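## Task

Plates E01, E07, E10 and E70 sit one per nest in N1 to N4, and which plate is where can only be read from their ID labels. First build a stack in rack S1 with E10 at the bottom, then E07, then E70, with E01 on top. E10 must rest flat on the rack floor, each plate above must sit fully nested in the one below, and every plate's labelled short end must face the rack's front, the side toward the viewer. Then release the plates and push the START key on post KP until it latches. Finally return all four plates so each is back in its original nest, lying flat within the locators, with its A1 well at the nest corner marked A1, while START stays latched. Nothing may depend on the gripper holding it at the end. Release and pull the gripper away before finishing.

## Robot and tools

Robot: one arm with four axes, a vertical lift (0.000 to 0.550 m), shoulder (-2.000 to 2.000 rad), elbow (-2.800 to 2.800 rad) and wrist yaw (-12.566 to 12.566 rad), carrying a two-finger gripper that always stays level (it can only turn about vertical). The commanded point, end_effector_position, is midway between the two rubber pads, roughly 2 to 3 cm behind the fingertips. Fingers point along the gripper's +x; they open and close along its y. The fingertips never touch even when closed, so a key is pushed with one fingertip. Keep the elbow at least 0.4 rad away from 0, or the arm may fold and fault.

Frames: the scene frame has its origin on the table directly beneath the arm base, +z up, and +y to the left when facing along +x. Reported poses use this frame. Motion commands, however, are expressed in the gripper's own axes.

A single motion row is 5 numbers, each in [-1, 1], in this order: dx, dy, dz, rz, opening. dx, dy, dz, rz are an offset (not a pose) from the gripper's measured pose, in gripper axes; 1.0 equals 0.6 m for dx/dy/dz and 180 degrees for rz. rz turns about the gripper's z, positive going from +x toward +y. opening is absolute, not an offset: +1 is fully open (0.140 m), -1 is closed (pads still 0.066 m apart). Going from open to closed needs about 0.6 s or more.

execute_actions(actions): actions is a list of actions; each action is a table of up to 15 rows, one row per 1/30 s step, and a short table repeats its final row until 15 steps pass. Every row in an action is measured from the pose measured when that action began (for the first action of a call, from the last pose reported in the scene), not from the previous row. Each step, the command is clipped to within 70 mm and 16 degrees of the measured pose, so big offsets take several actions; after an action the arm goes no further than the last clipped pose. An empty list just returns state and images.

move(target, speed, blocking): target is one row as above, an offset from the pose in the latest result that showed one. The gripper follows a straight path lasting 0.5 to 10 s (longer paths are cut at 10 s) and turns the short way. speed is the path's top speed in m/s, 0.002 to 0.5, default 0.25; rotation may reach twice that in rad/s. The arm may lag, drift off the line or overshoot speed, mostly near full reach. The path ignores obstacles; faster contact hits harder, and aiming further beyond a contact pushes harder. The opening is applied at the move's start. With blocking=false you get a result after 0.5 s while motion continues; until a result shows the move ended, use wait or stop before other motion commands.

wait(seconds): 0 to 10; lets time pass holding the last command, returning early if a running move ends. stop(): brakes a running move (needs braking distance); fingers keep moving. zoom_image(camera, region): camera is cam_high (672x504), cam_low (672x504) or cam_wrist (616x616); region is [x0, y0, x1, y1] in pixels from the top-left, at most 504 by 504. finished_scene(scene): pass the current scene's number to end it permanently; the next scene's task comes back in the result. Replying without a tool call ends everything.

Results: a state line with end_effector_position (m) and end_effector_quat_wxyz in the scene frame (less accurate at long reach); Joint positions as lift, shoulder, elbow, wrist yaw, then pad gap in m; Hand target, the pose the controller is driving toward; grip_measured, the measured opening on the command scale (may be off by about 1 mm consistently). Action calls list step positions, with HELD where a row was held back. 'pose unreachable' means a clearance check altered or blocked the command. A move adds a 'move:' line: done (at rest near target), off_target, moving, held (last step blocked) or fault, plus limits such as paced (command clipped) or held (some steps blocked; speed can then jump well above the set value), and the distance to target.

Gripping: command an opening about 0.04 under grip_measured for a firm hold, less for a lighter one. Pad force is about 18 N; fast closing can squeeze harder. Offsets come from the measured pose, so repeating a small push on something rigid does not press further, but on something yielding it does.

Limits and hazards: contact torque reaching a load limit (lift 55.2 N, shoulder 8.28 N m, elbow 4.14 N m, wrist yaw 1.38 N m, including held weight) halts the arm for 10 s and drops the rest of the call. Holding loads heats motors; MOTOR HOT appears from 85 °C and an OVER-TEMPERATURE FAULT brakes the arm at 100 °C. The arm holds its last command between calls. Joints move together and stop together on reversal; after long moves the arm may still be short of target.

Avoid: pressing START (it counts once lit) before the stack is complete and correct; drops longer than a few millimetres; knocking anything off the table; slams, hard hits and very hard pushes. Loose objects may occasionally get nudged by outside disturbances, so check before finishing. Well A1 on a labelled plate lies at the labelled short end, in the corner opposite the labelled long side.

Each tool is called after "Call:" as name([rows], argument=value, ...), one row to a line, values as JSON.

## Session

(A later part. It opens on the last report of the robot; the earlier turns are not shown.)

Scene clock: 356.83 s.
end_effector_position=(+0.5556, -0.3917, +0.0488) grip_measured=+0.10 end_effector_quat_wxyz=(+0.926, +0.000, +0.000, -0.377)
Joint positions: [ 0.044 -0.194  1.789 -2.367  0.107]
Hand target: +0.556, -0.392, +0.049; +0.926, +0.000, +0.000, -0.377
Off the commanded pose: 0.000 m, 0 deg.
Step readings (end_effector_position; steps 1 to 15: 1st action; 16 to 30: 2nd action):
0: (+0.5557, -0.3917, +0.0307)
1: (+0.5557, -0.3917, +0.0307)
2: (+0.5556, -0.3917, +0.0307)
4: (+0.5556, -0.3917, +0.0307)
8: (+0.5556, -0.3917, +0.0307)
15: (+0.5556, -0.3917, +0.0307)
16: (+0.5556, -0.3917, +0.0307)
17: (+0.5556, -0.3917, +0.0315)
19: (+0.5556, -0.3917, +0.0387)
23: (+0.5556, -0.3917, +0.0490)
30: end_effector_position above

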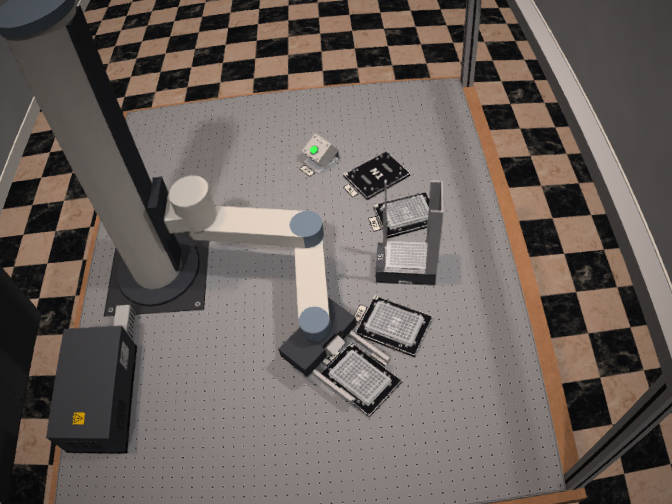

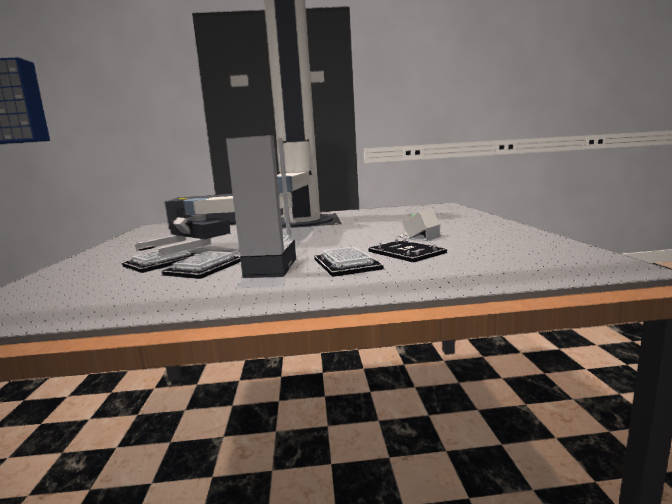

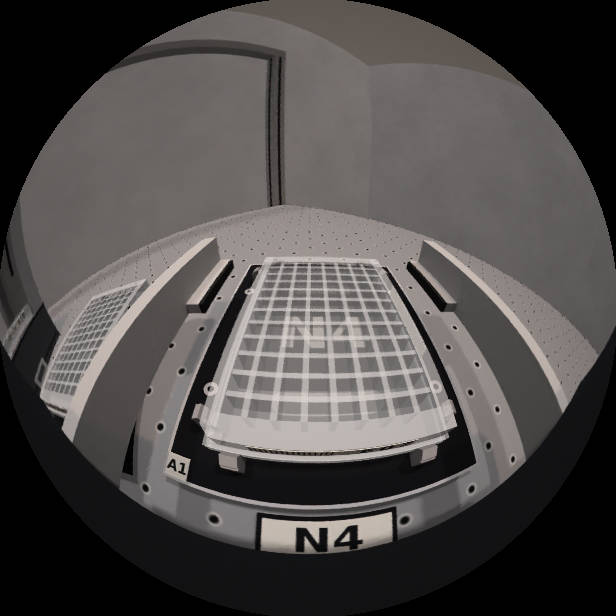

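Call:
move(target=[-0.1927,0.3999,0.01,0.2005,0.1])

Call:
move(target=[0.272,0,-0.013,0,0.1], speed=0.15)

Call:
execute_actions([
  [[0,0,0,0,-0.36]],
  [[0,0,0,0,-0.52]],
])

Call:
move(target=[0,0,0.442,0,-0.52], speed=0.2)

Call:
move(target=[-0.1752,0.5696,0,0.226,-0.52])

Call:
move(target=[0,0,-0.479,0,-0.52])

Scene clock: 366.47 s.
end_effector_position=(+0.5546, -0.0553, +0.0788) grip_measured=+0.10 end_effector_quat_wxyz=(+0.997, +0.000, +0.000, -0.071)
Joint positions: [ 0.074  0.797  0.964 -1.903  0.107]
Hand target: +0.555, -0.055, +0.079; +0.997, +0.000, +0.000, -0.071
Off the commanded pose: 0.000 m, 0 deg.
move: done

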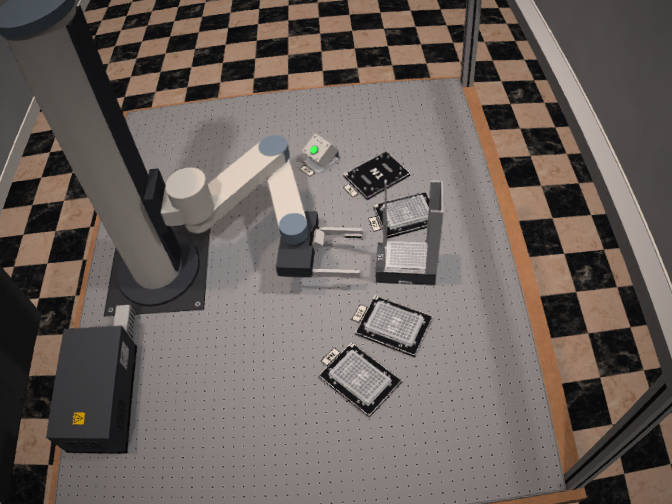

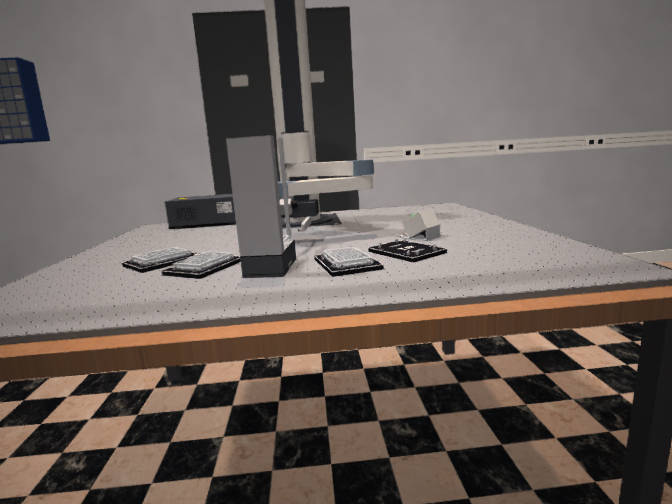

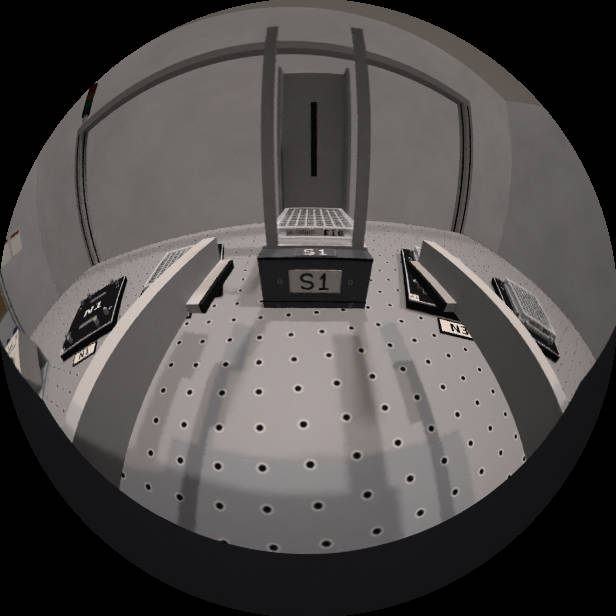

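Scene clock: 367.90 s.
end_effector_position=(+0.7161, -0.0785, +0.0710) grip_measured=+0.10 end_effector_quat_wxyz=(+0.997, +0.000, +0.000, -0.071)
Joint positions: [ 0.066  0.469  1.792 -2.402  0.107]
Hand target: +0.716, -0.078, +0.071; +0.997, +0.000, +0.000, -0.071
Off the commanded pose: 0.000 m, 0 deg.
move: done

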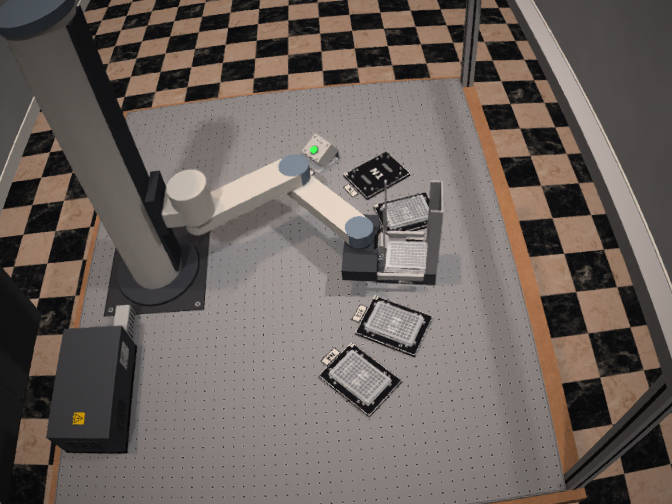

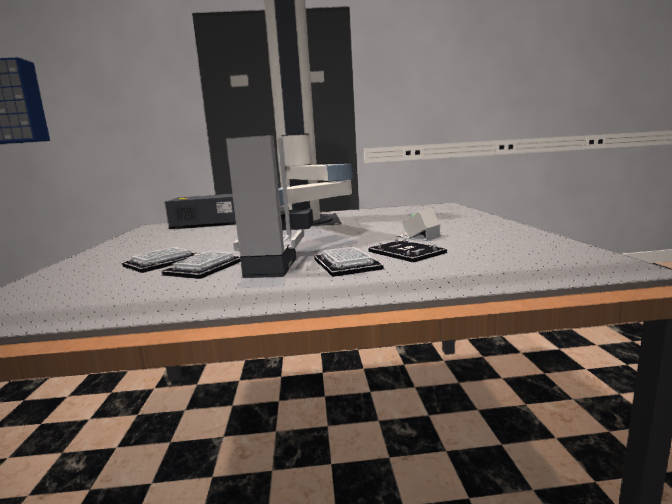

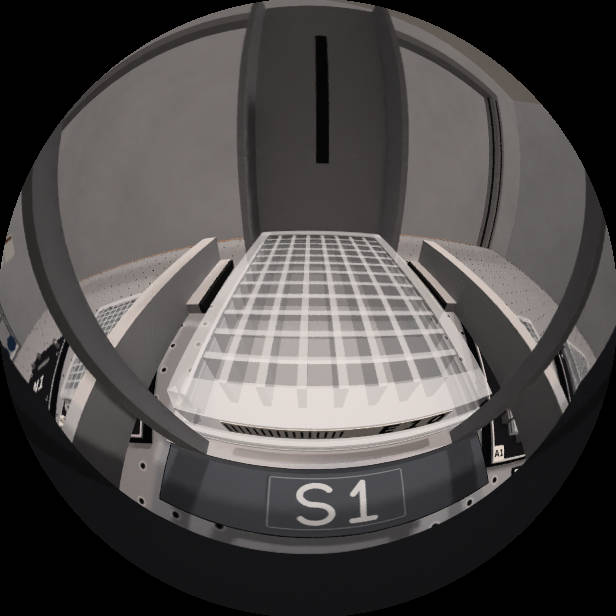

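Scene clock: 368.90 s.
end_effector_position=(+0.7161, -0.0785, +0.0710) grip_measured=-0.47 end_effector_quat_wxyz=(+0.997, +0.000, +0.000, -0.071)
Joint positions: [ 0.066  0.469  1.792 -2.402  0.086]
Hand target: +0.716, -0.078, +0.071; +0.997, +0.000, +0.000, -0.071
Off the commanded pose: 0.000 m, 0 deg.
Step readings (end_effector_position; steps 1 to 15: 1st action; 16 to 30: 2nd action):
0: (+0.7161, -0.0785, +0.0710)
1: (+0.7161, -0.0785, +0.0710)
2: (+0.7161, -0.0785, +0.0710)
4: (+0.7161, -0.0785, +0.0710)
8: (+0.7161, -0.0785, +0.0710)
15: (+0.7161, -0.0785, +0.0710)
16: (+0.7161, -0.0785, +0.0710)
17: (+0.7161, -0.0785, +0.0710)
19: (+0.7161, -0.0785, +0.0710)
23: (+0.7161, -0.0785, +0.0710)
30: end_effector_position above

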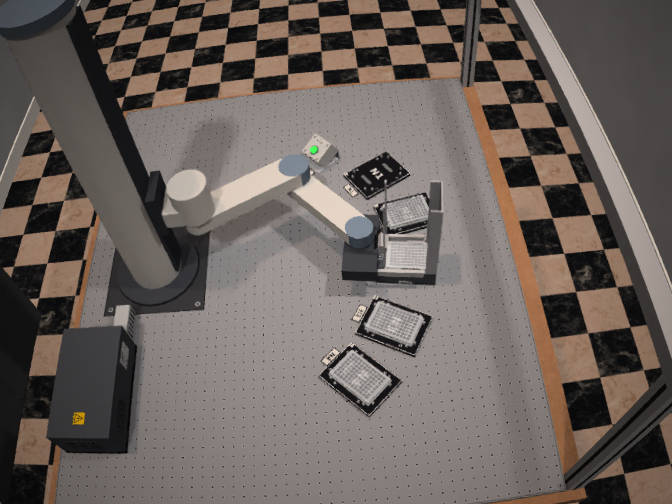

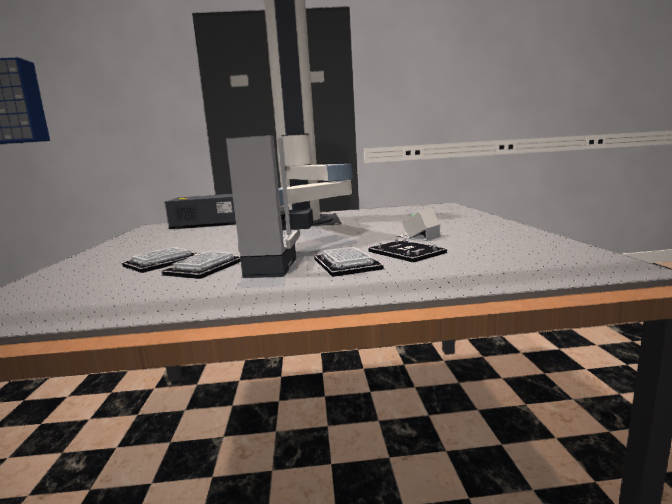

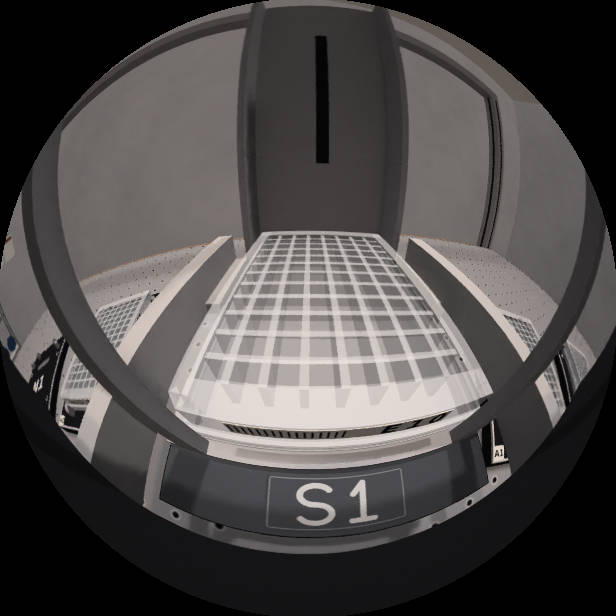

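Scene clock: 370.63 s.
end_effector_position=(+0.7161, -0.0784, +0.3362) grip_measured=-0.47 end_effector_quat_wxyz=(+0.997, +0.000, +0.000, -0.071)
Joint positions: [ 0.331  0.469  1.792 -2.402  0.086]
Hand target: +0.716, -0.078, +0.336; +0.997, +0.000, +0.000, -0.071
Off the commanded pose: 0.000 m, 0 deg.
move: done

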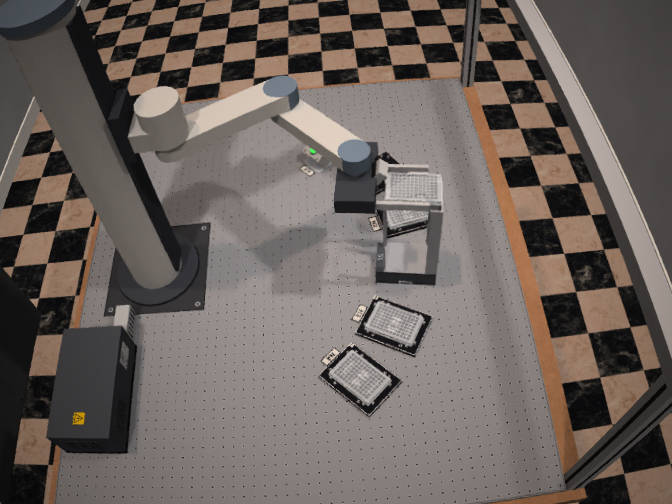

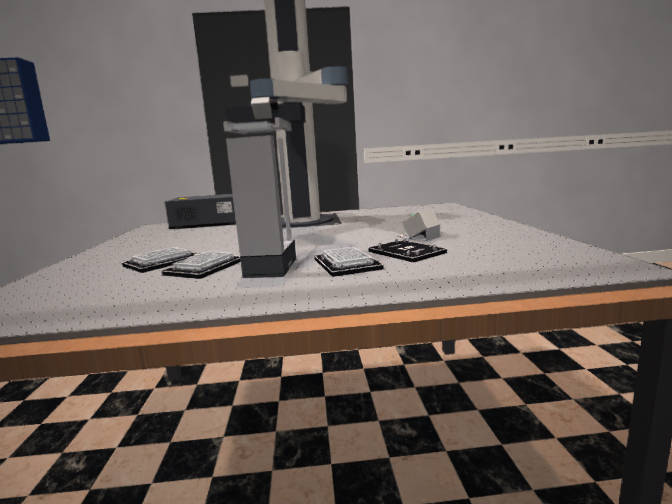

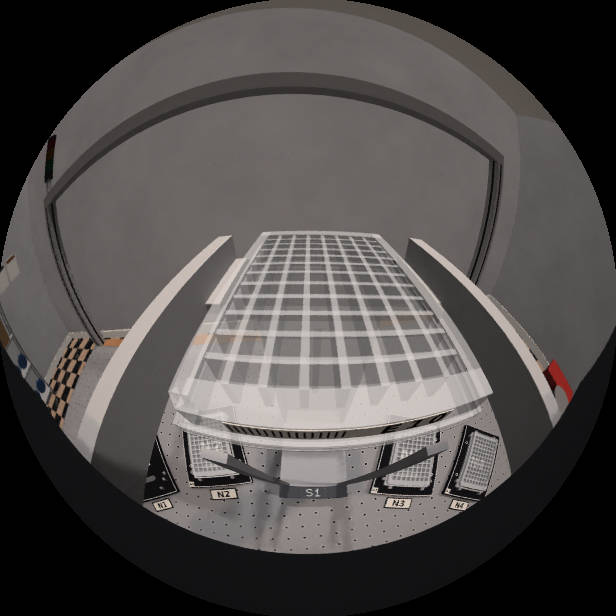

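Scene clock: 372.40 s.
end_effector_position=(+0.6604, +0.2750, +0.3362) grip_measured=-0.47 end_effector_quat_wxyz=(+0.960, +0.000, +0.000, +0.281)
Joint positions: [ 0.331  1.079  1.864 -2.374  0.086]
Hand target: +0.660, +0.275, +0.336; +0.960, +0.000, +0.000, +0.280
Off the commanded pose: 0.000 m, 0 deg.
move: done

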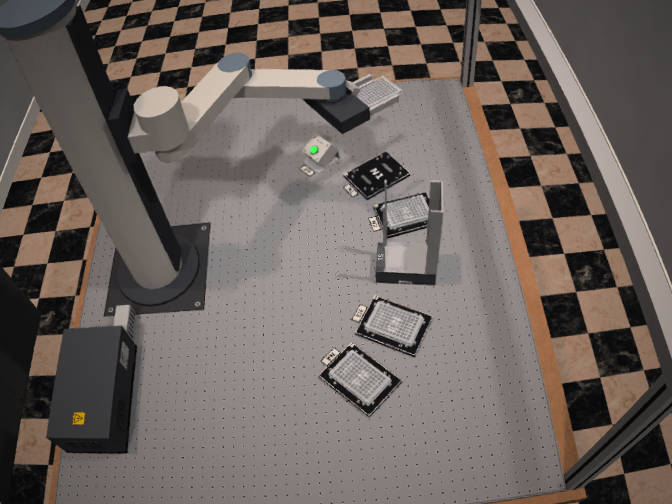

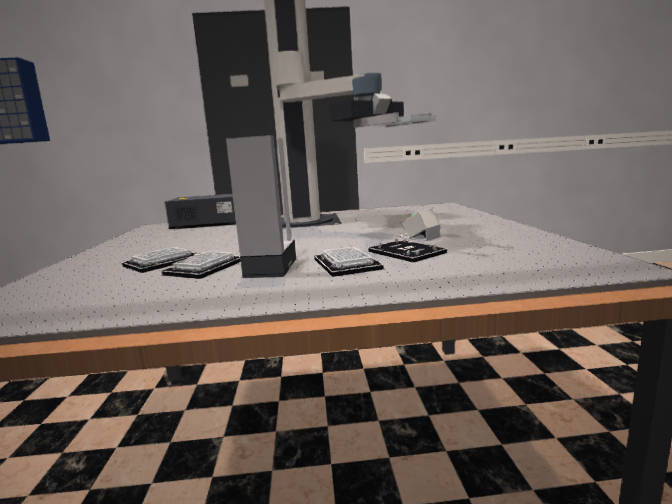

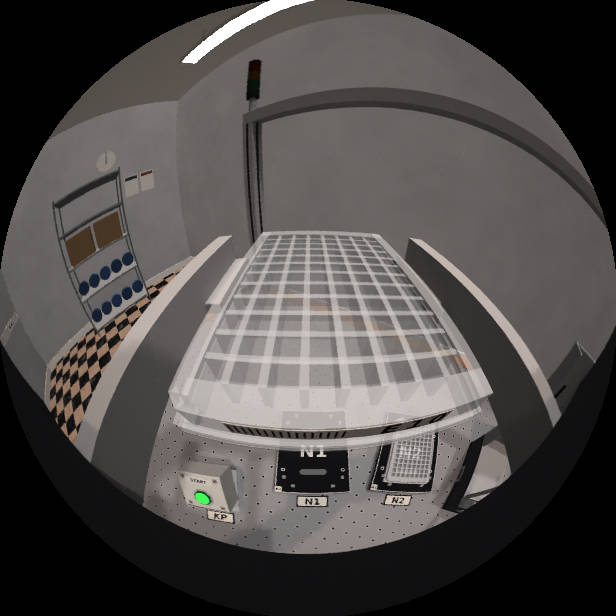

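Scene clock: 373.97 s.
end_effector_position=(+0.6604, +0.2750, +0.0488) grip_measured=-0.47 end_effector_quat_wxyz=(+0.960, +0.000, +0.000, +0.281)
Joint positions: [ 0.044  1.079  1.864 -2.374  0.086]
Hand target: +0.660, +0.275, +0.049; +0.960, +0.000, +0.000, +0.281
Off the commanded pose: 0.000 m, 0 deg.
move: done

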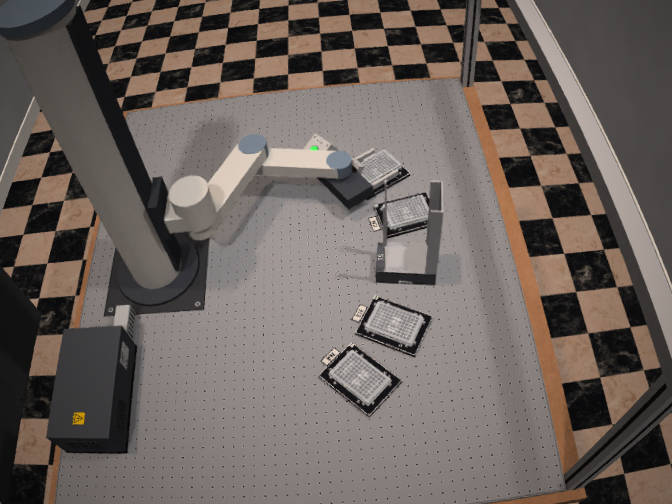

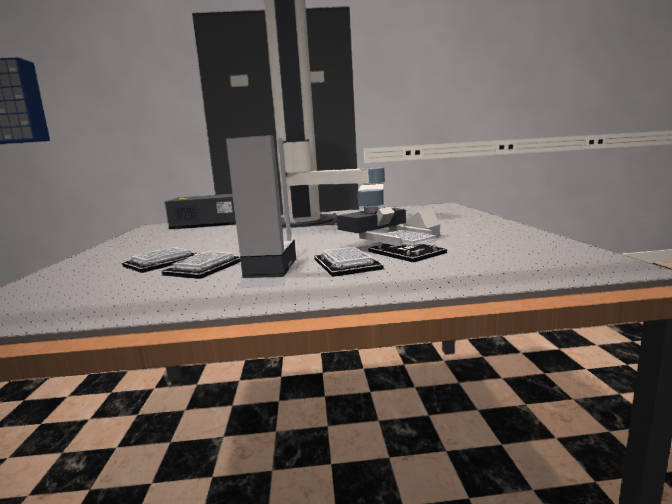

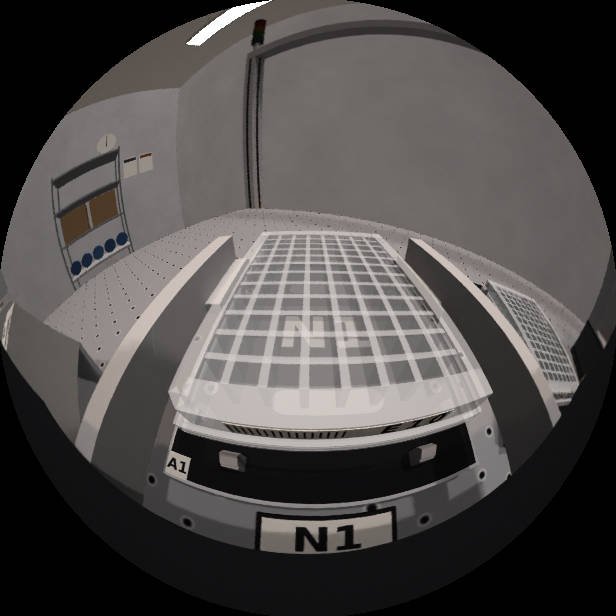

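Call:
move(target=[0.001,0,-0.029,0,-0.52], speed=0.015)

Call:
execute_actions([
  [[0,0,0,0,0.1]],
  [[0,0,0.03,0,0.1]],
])

Call:
move(target=[-0.2,0,0.08,0,0.1])

Call:
zoom_image(camera="cam_wrist", region=[220,200,420,360])

Scene clock: 379.27 s.
end_effector_position=(+0.6607, +0.2752, +0.0315) grip_measured=-0.47 end_effector_quat_wxyz=(+0.960, +0.000, +0.000, +0.280)
Joint positions: [ 0.026  1.078  1.866 -2.377  0.086]
Hand target: +0.661, +0.275, +0.031; +0.960, +0.000, +0.000, +0.281
Off the commanded pose: 0.000 m, 0 deg.
move: done

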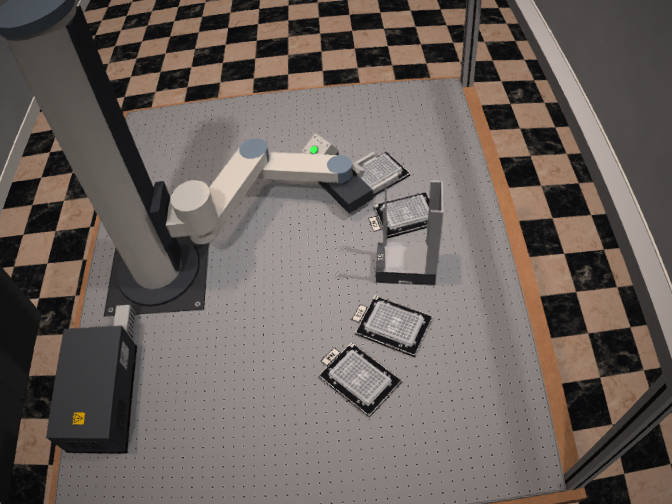

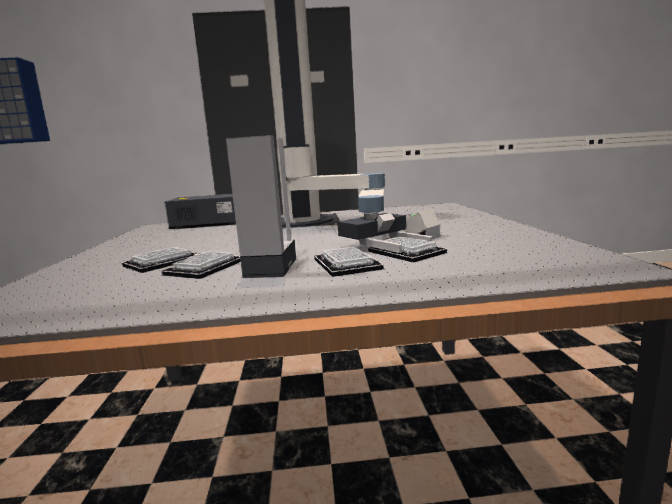

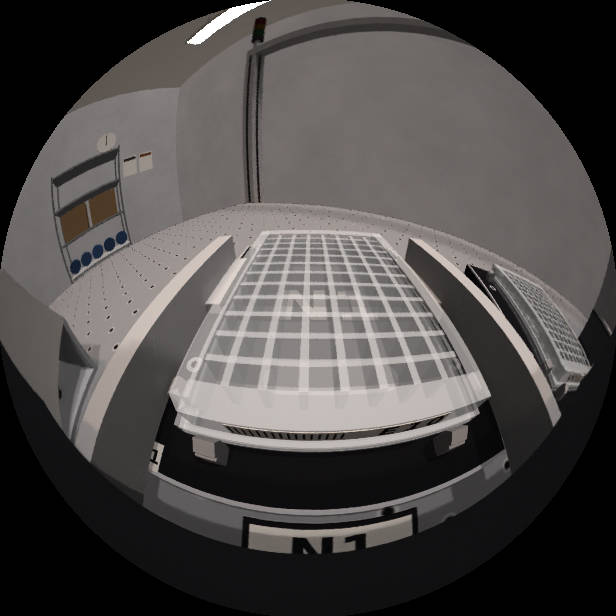

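Scene clock: 380.27 s.
end_effector_position=(+0.6607, +0.2752, +0.0495) grip_measured=+0.10 end_effector_quat_wxyz=(+0.960, +0.000, +0.000, +0.280)
Joint positions: [ 0.045  1.079  1.866 -2.377  0.107]
Hand target: +0.661, +0.275, +0.050; +0.960, +0.000, +0.000, +0.280
Off the commanded pose: 0.000 m, 0 deg.
Step readings (end_effector_position; steps 1 to 15: 1st action; 16 to 30: 2nd action):
0: (+0.6607, +0.2752, +0.0315)
1: (+0.6607, +0.2752, +0.0315)
2: (+0.6607, +0.2752, +0.0315)
4: (+0.6607, +0.2752, +0.0315)
8: (+0.6607, +0.2752, +0.0315)
15: (+0.6607, +0.2752, +0.0315)
16: (+0.6607, +0.2752, +0.0315)
17: (+0.6607, +0.2752, +0.0323)
19: (+0.6607, +0.2752, +0.0394)
23: (+0.6607, +0.2752, +0.0498)
30: end_effector_position above

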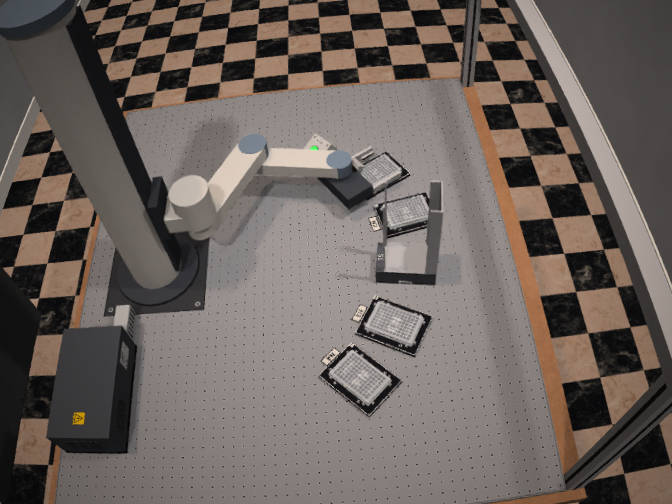

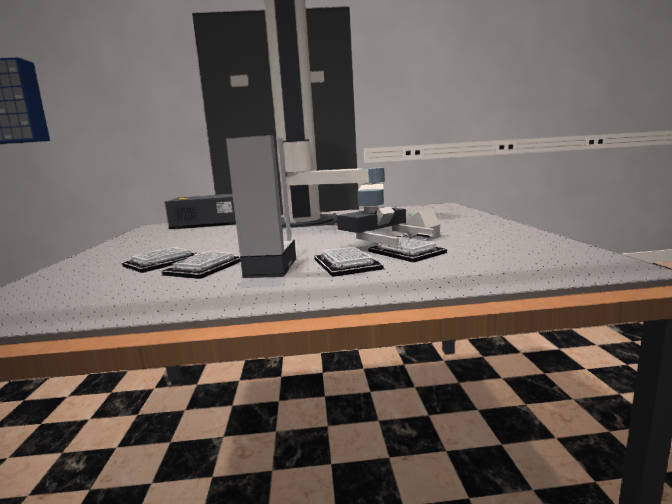

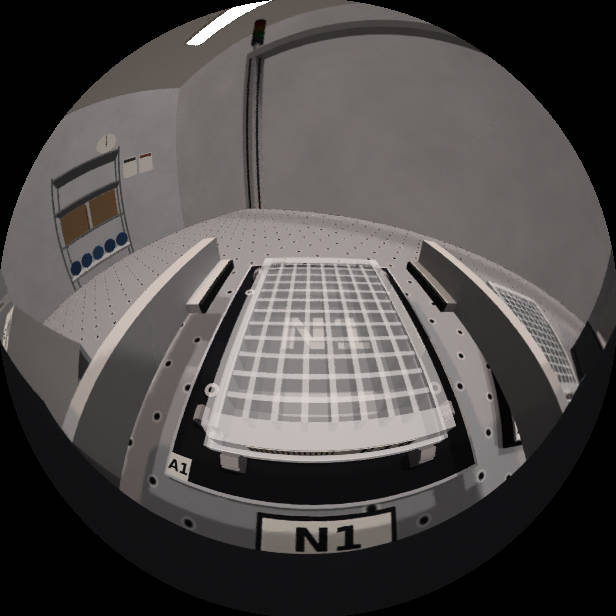

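Scene clock: 381.20 s.
end_effector_position=(+0.5595, +0.2106, +0.0976) grip_measured=+0.10 end_effector_quat_wxyz=(+0.960, +0.000, +0.000, +0.280)
Joint positions: [ 0.093  1.322  1.216 -1.971  0.107]
Hand target: +0.560, +0.211, +0.098; +0.960, +0.000, +0.000, +0.280
Off the commanded pose: 0.000 m, 0 deg.
move: done

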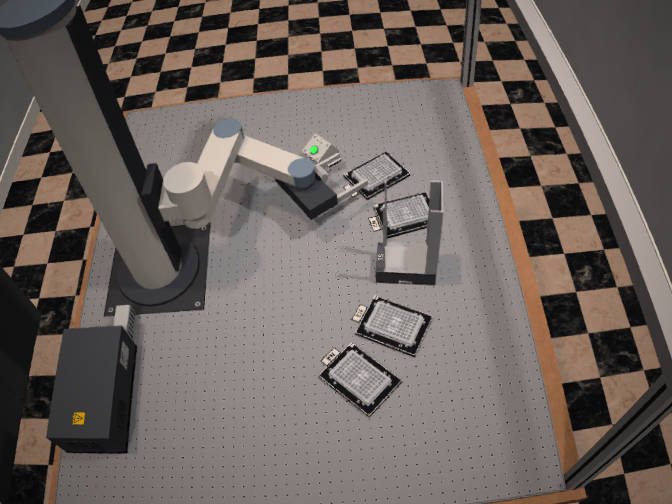

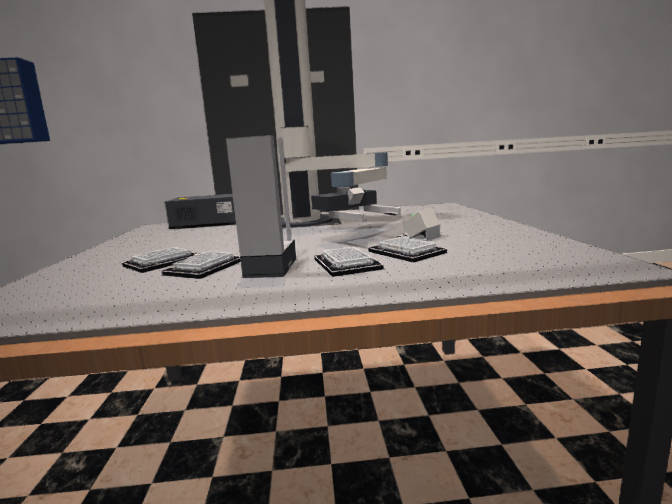

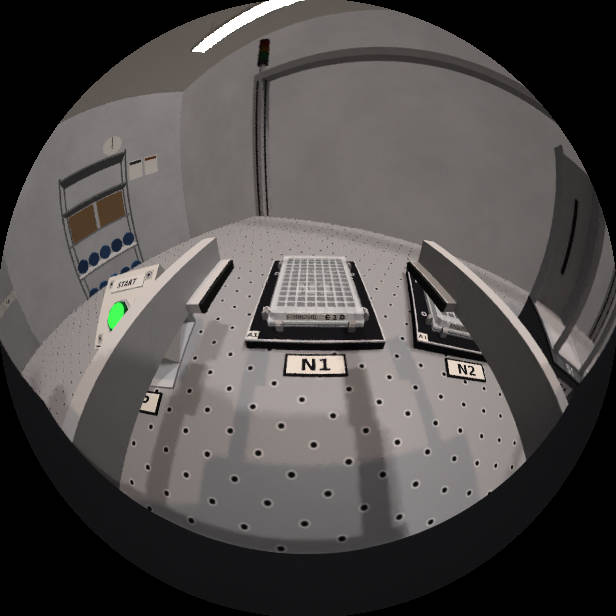

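Region (220, 200, 420, 360) of cam_wrist's 616x616 image, scaled by 2.520, with more detail than that image has; it fills the top 403 rows of this view, and the rest is white.

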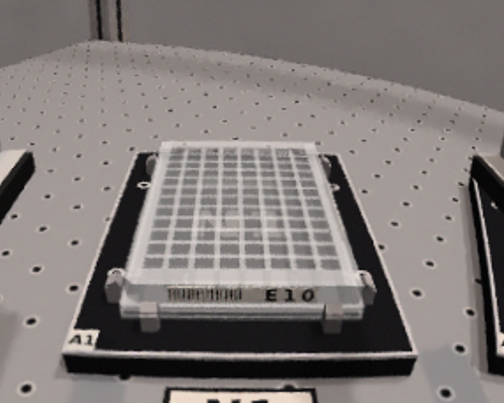

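Call:
finished_scene(scene=1)

The scene is finished: the task was done.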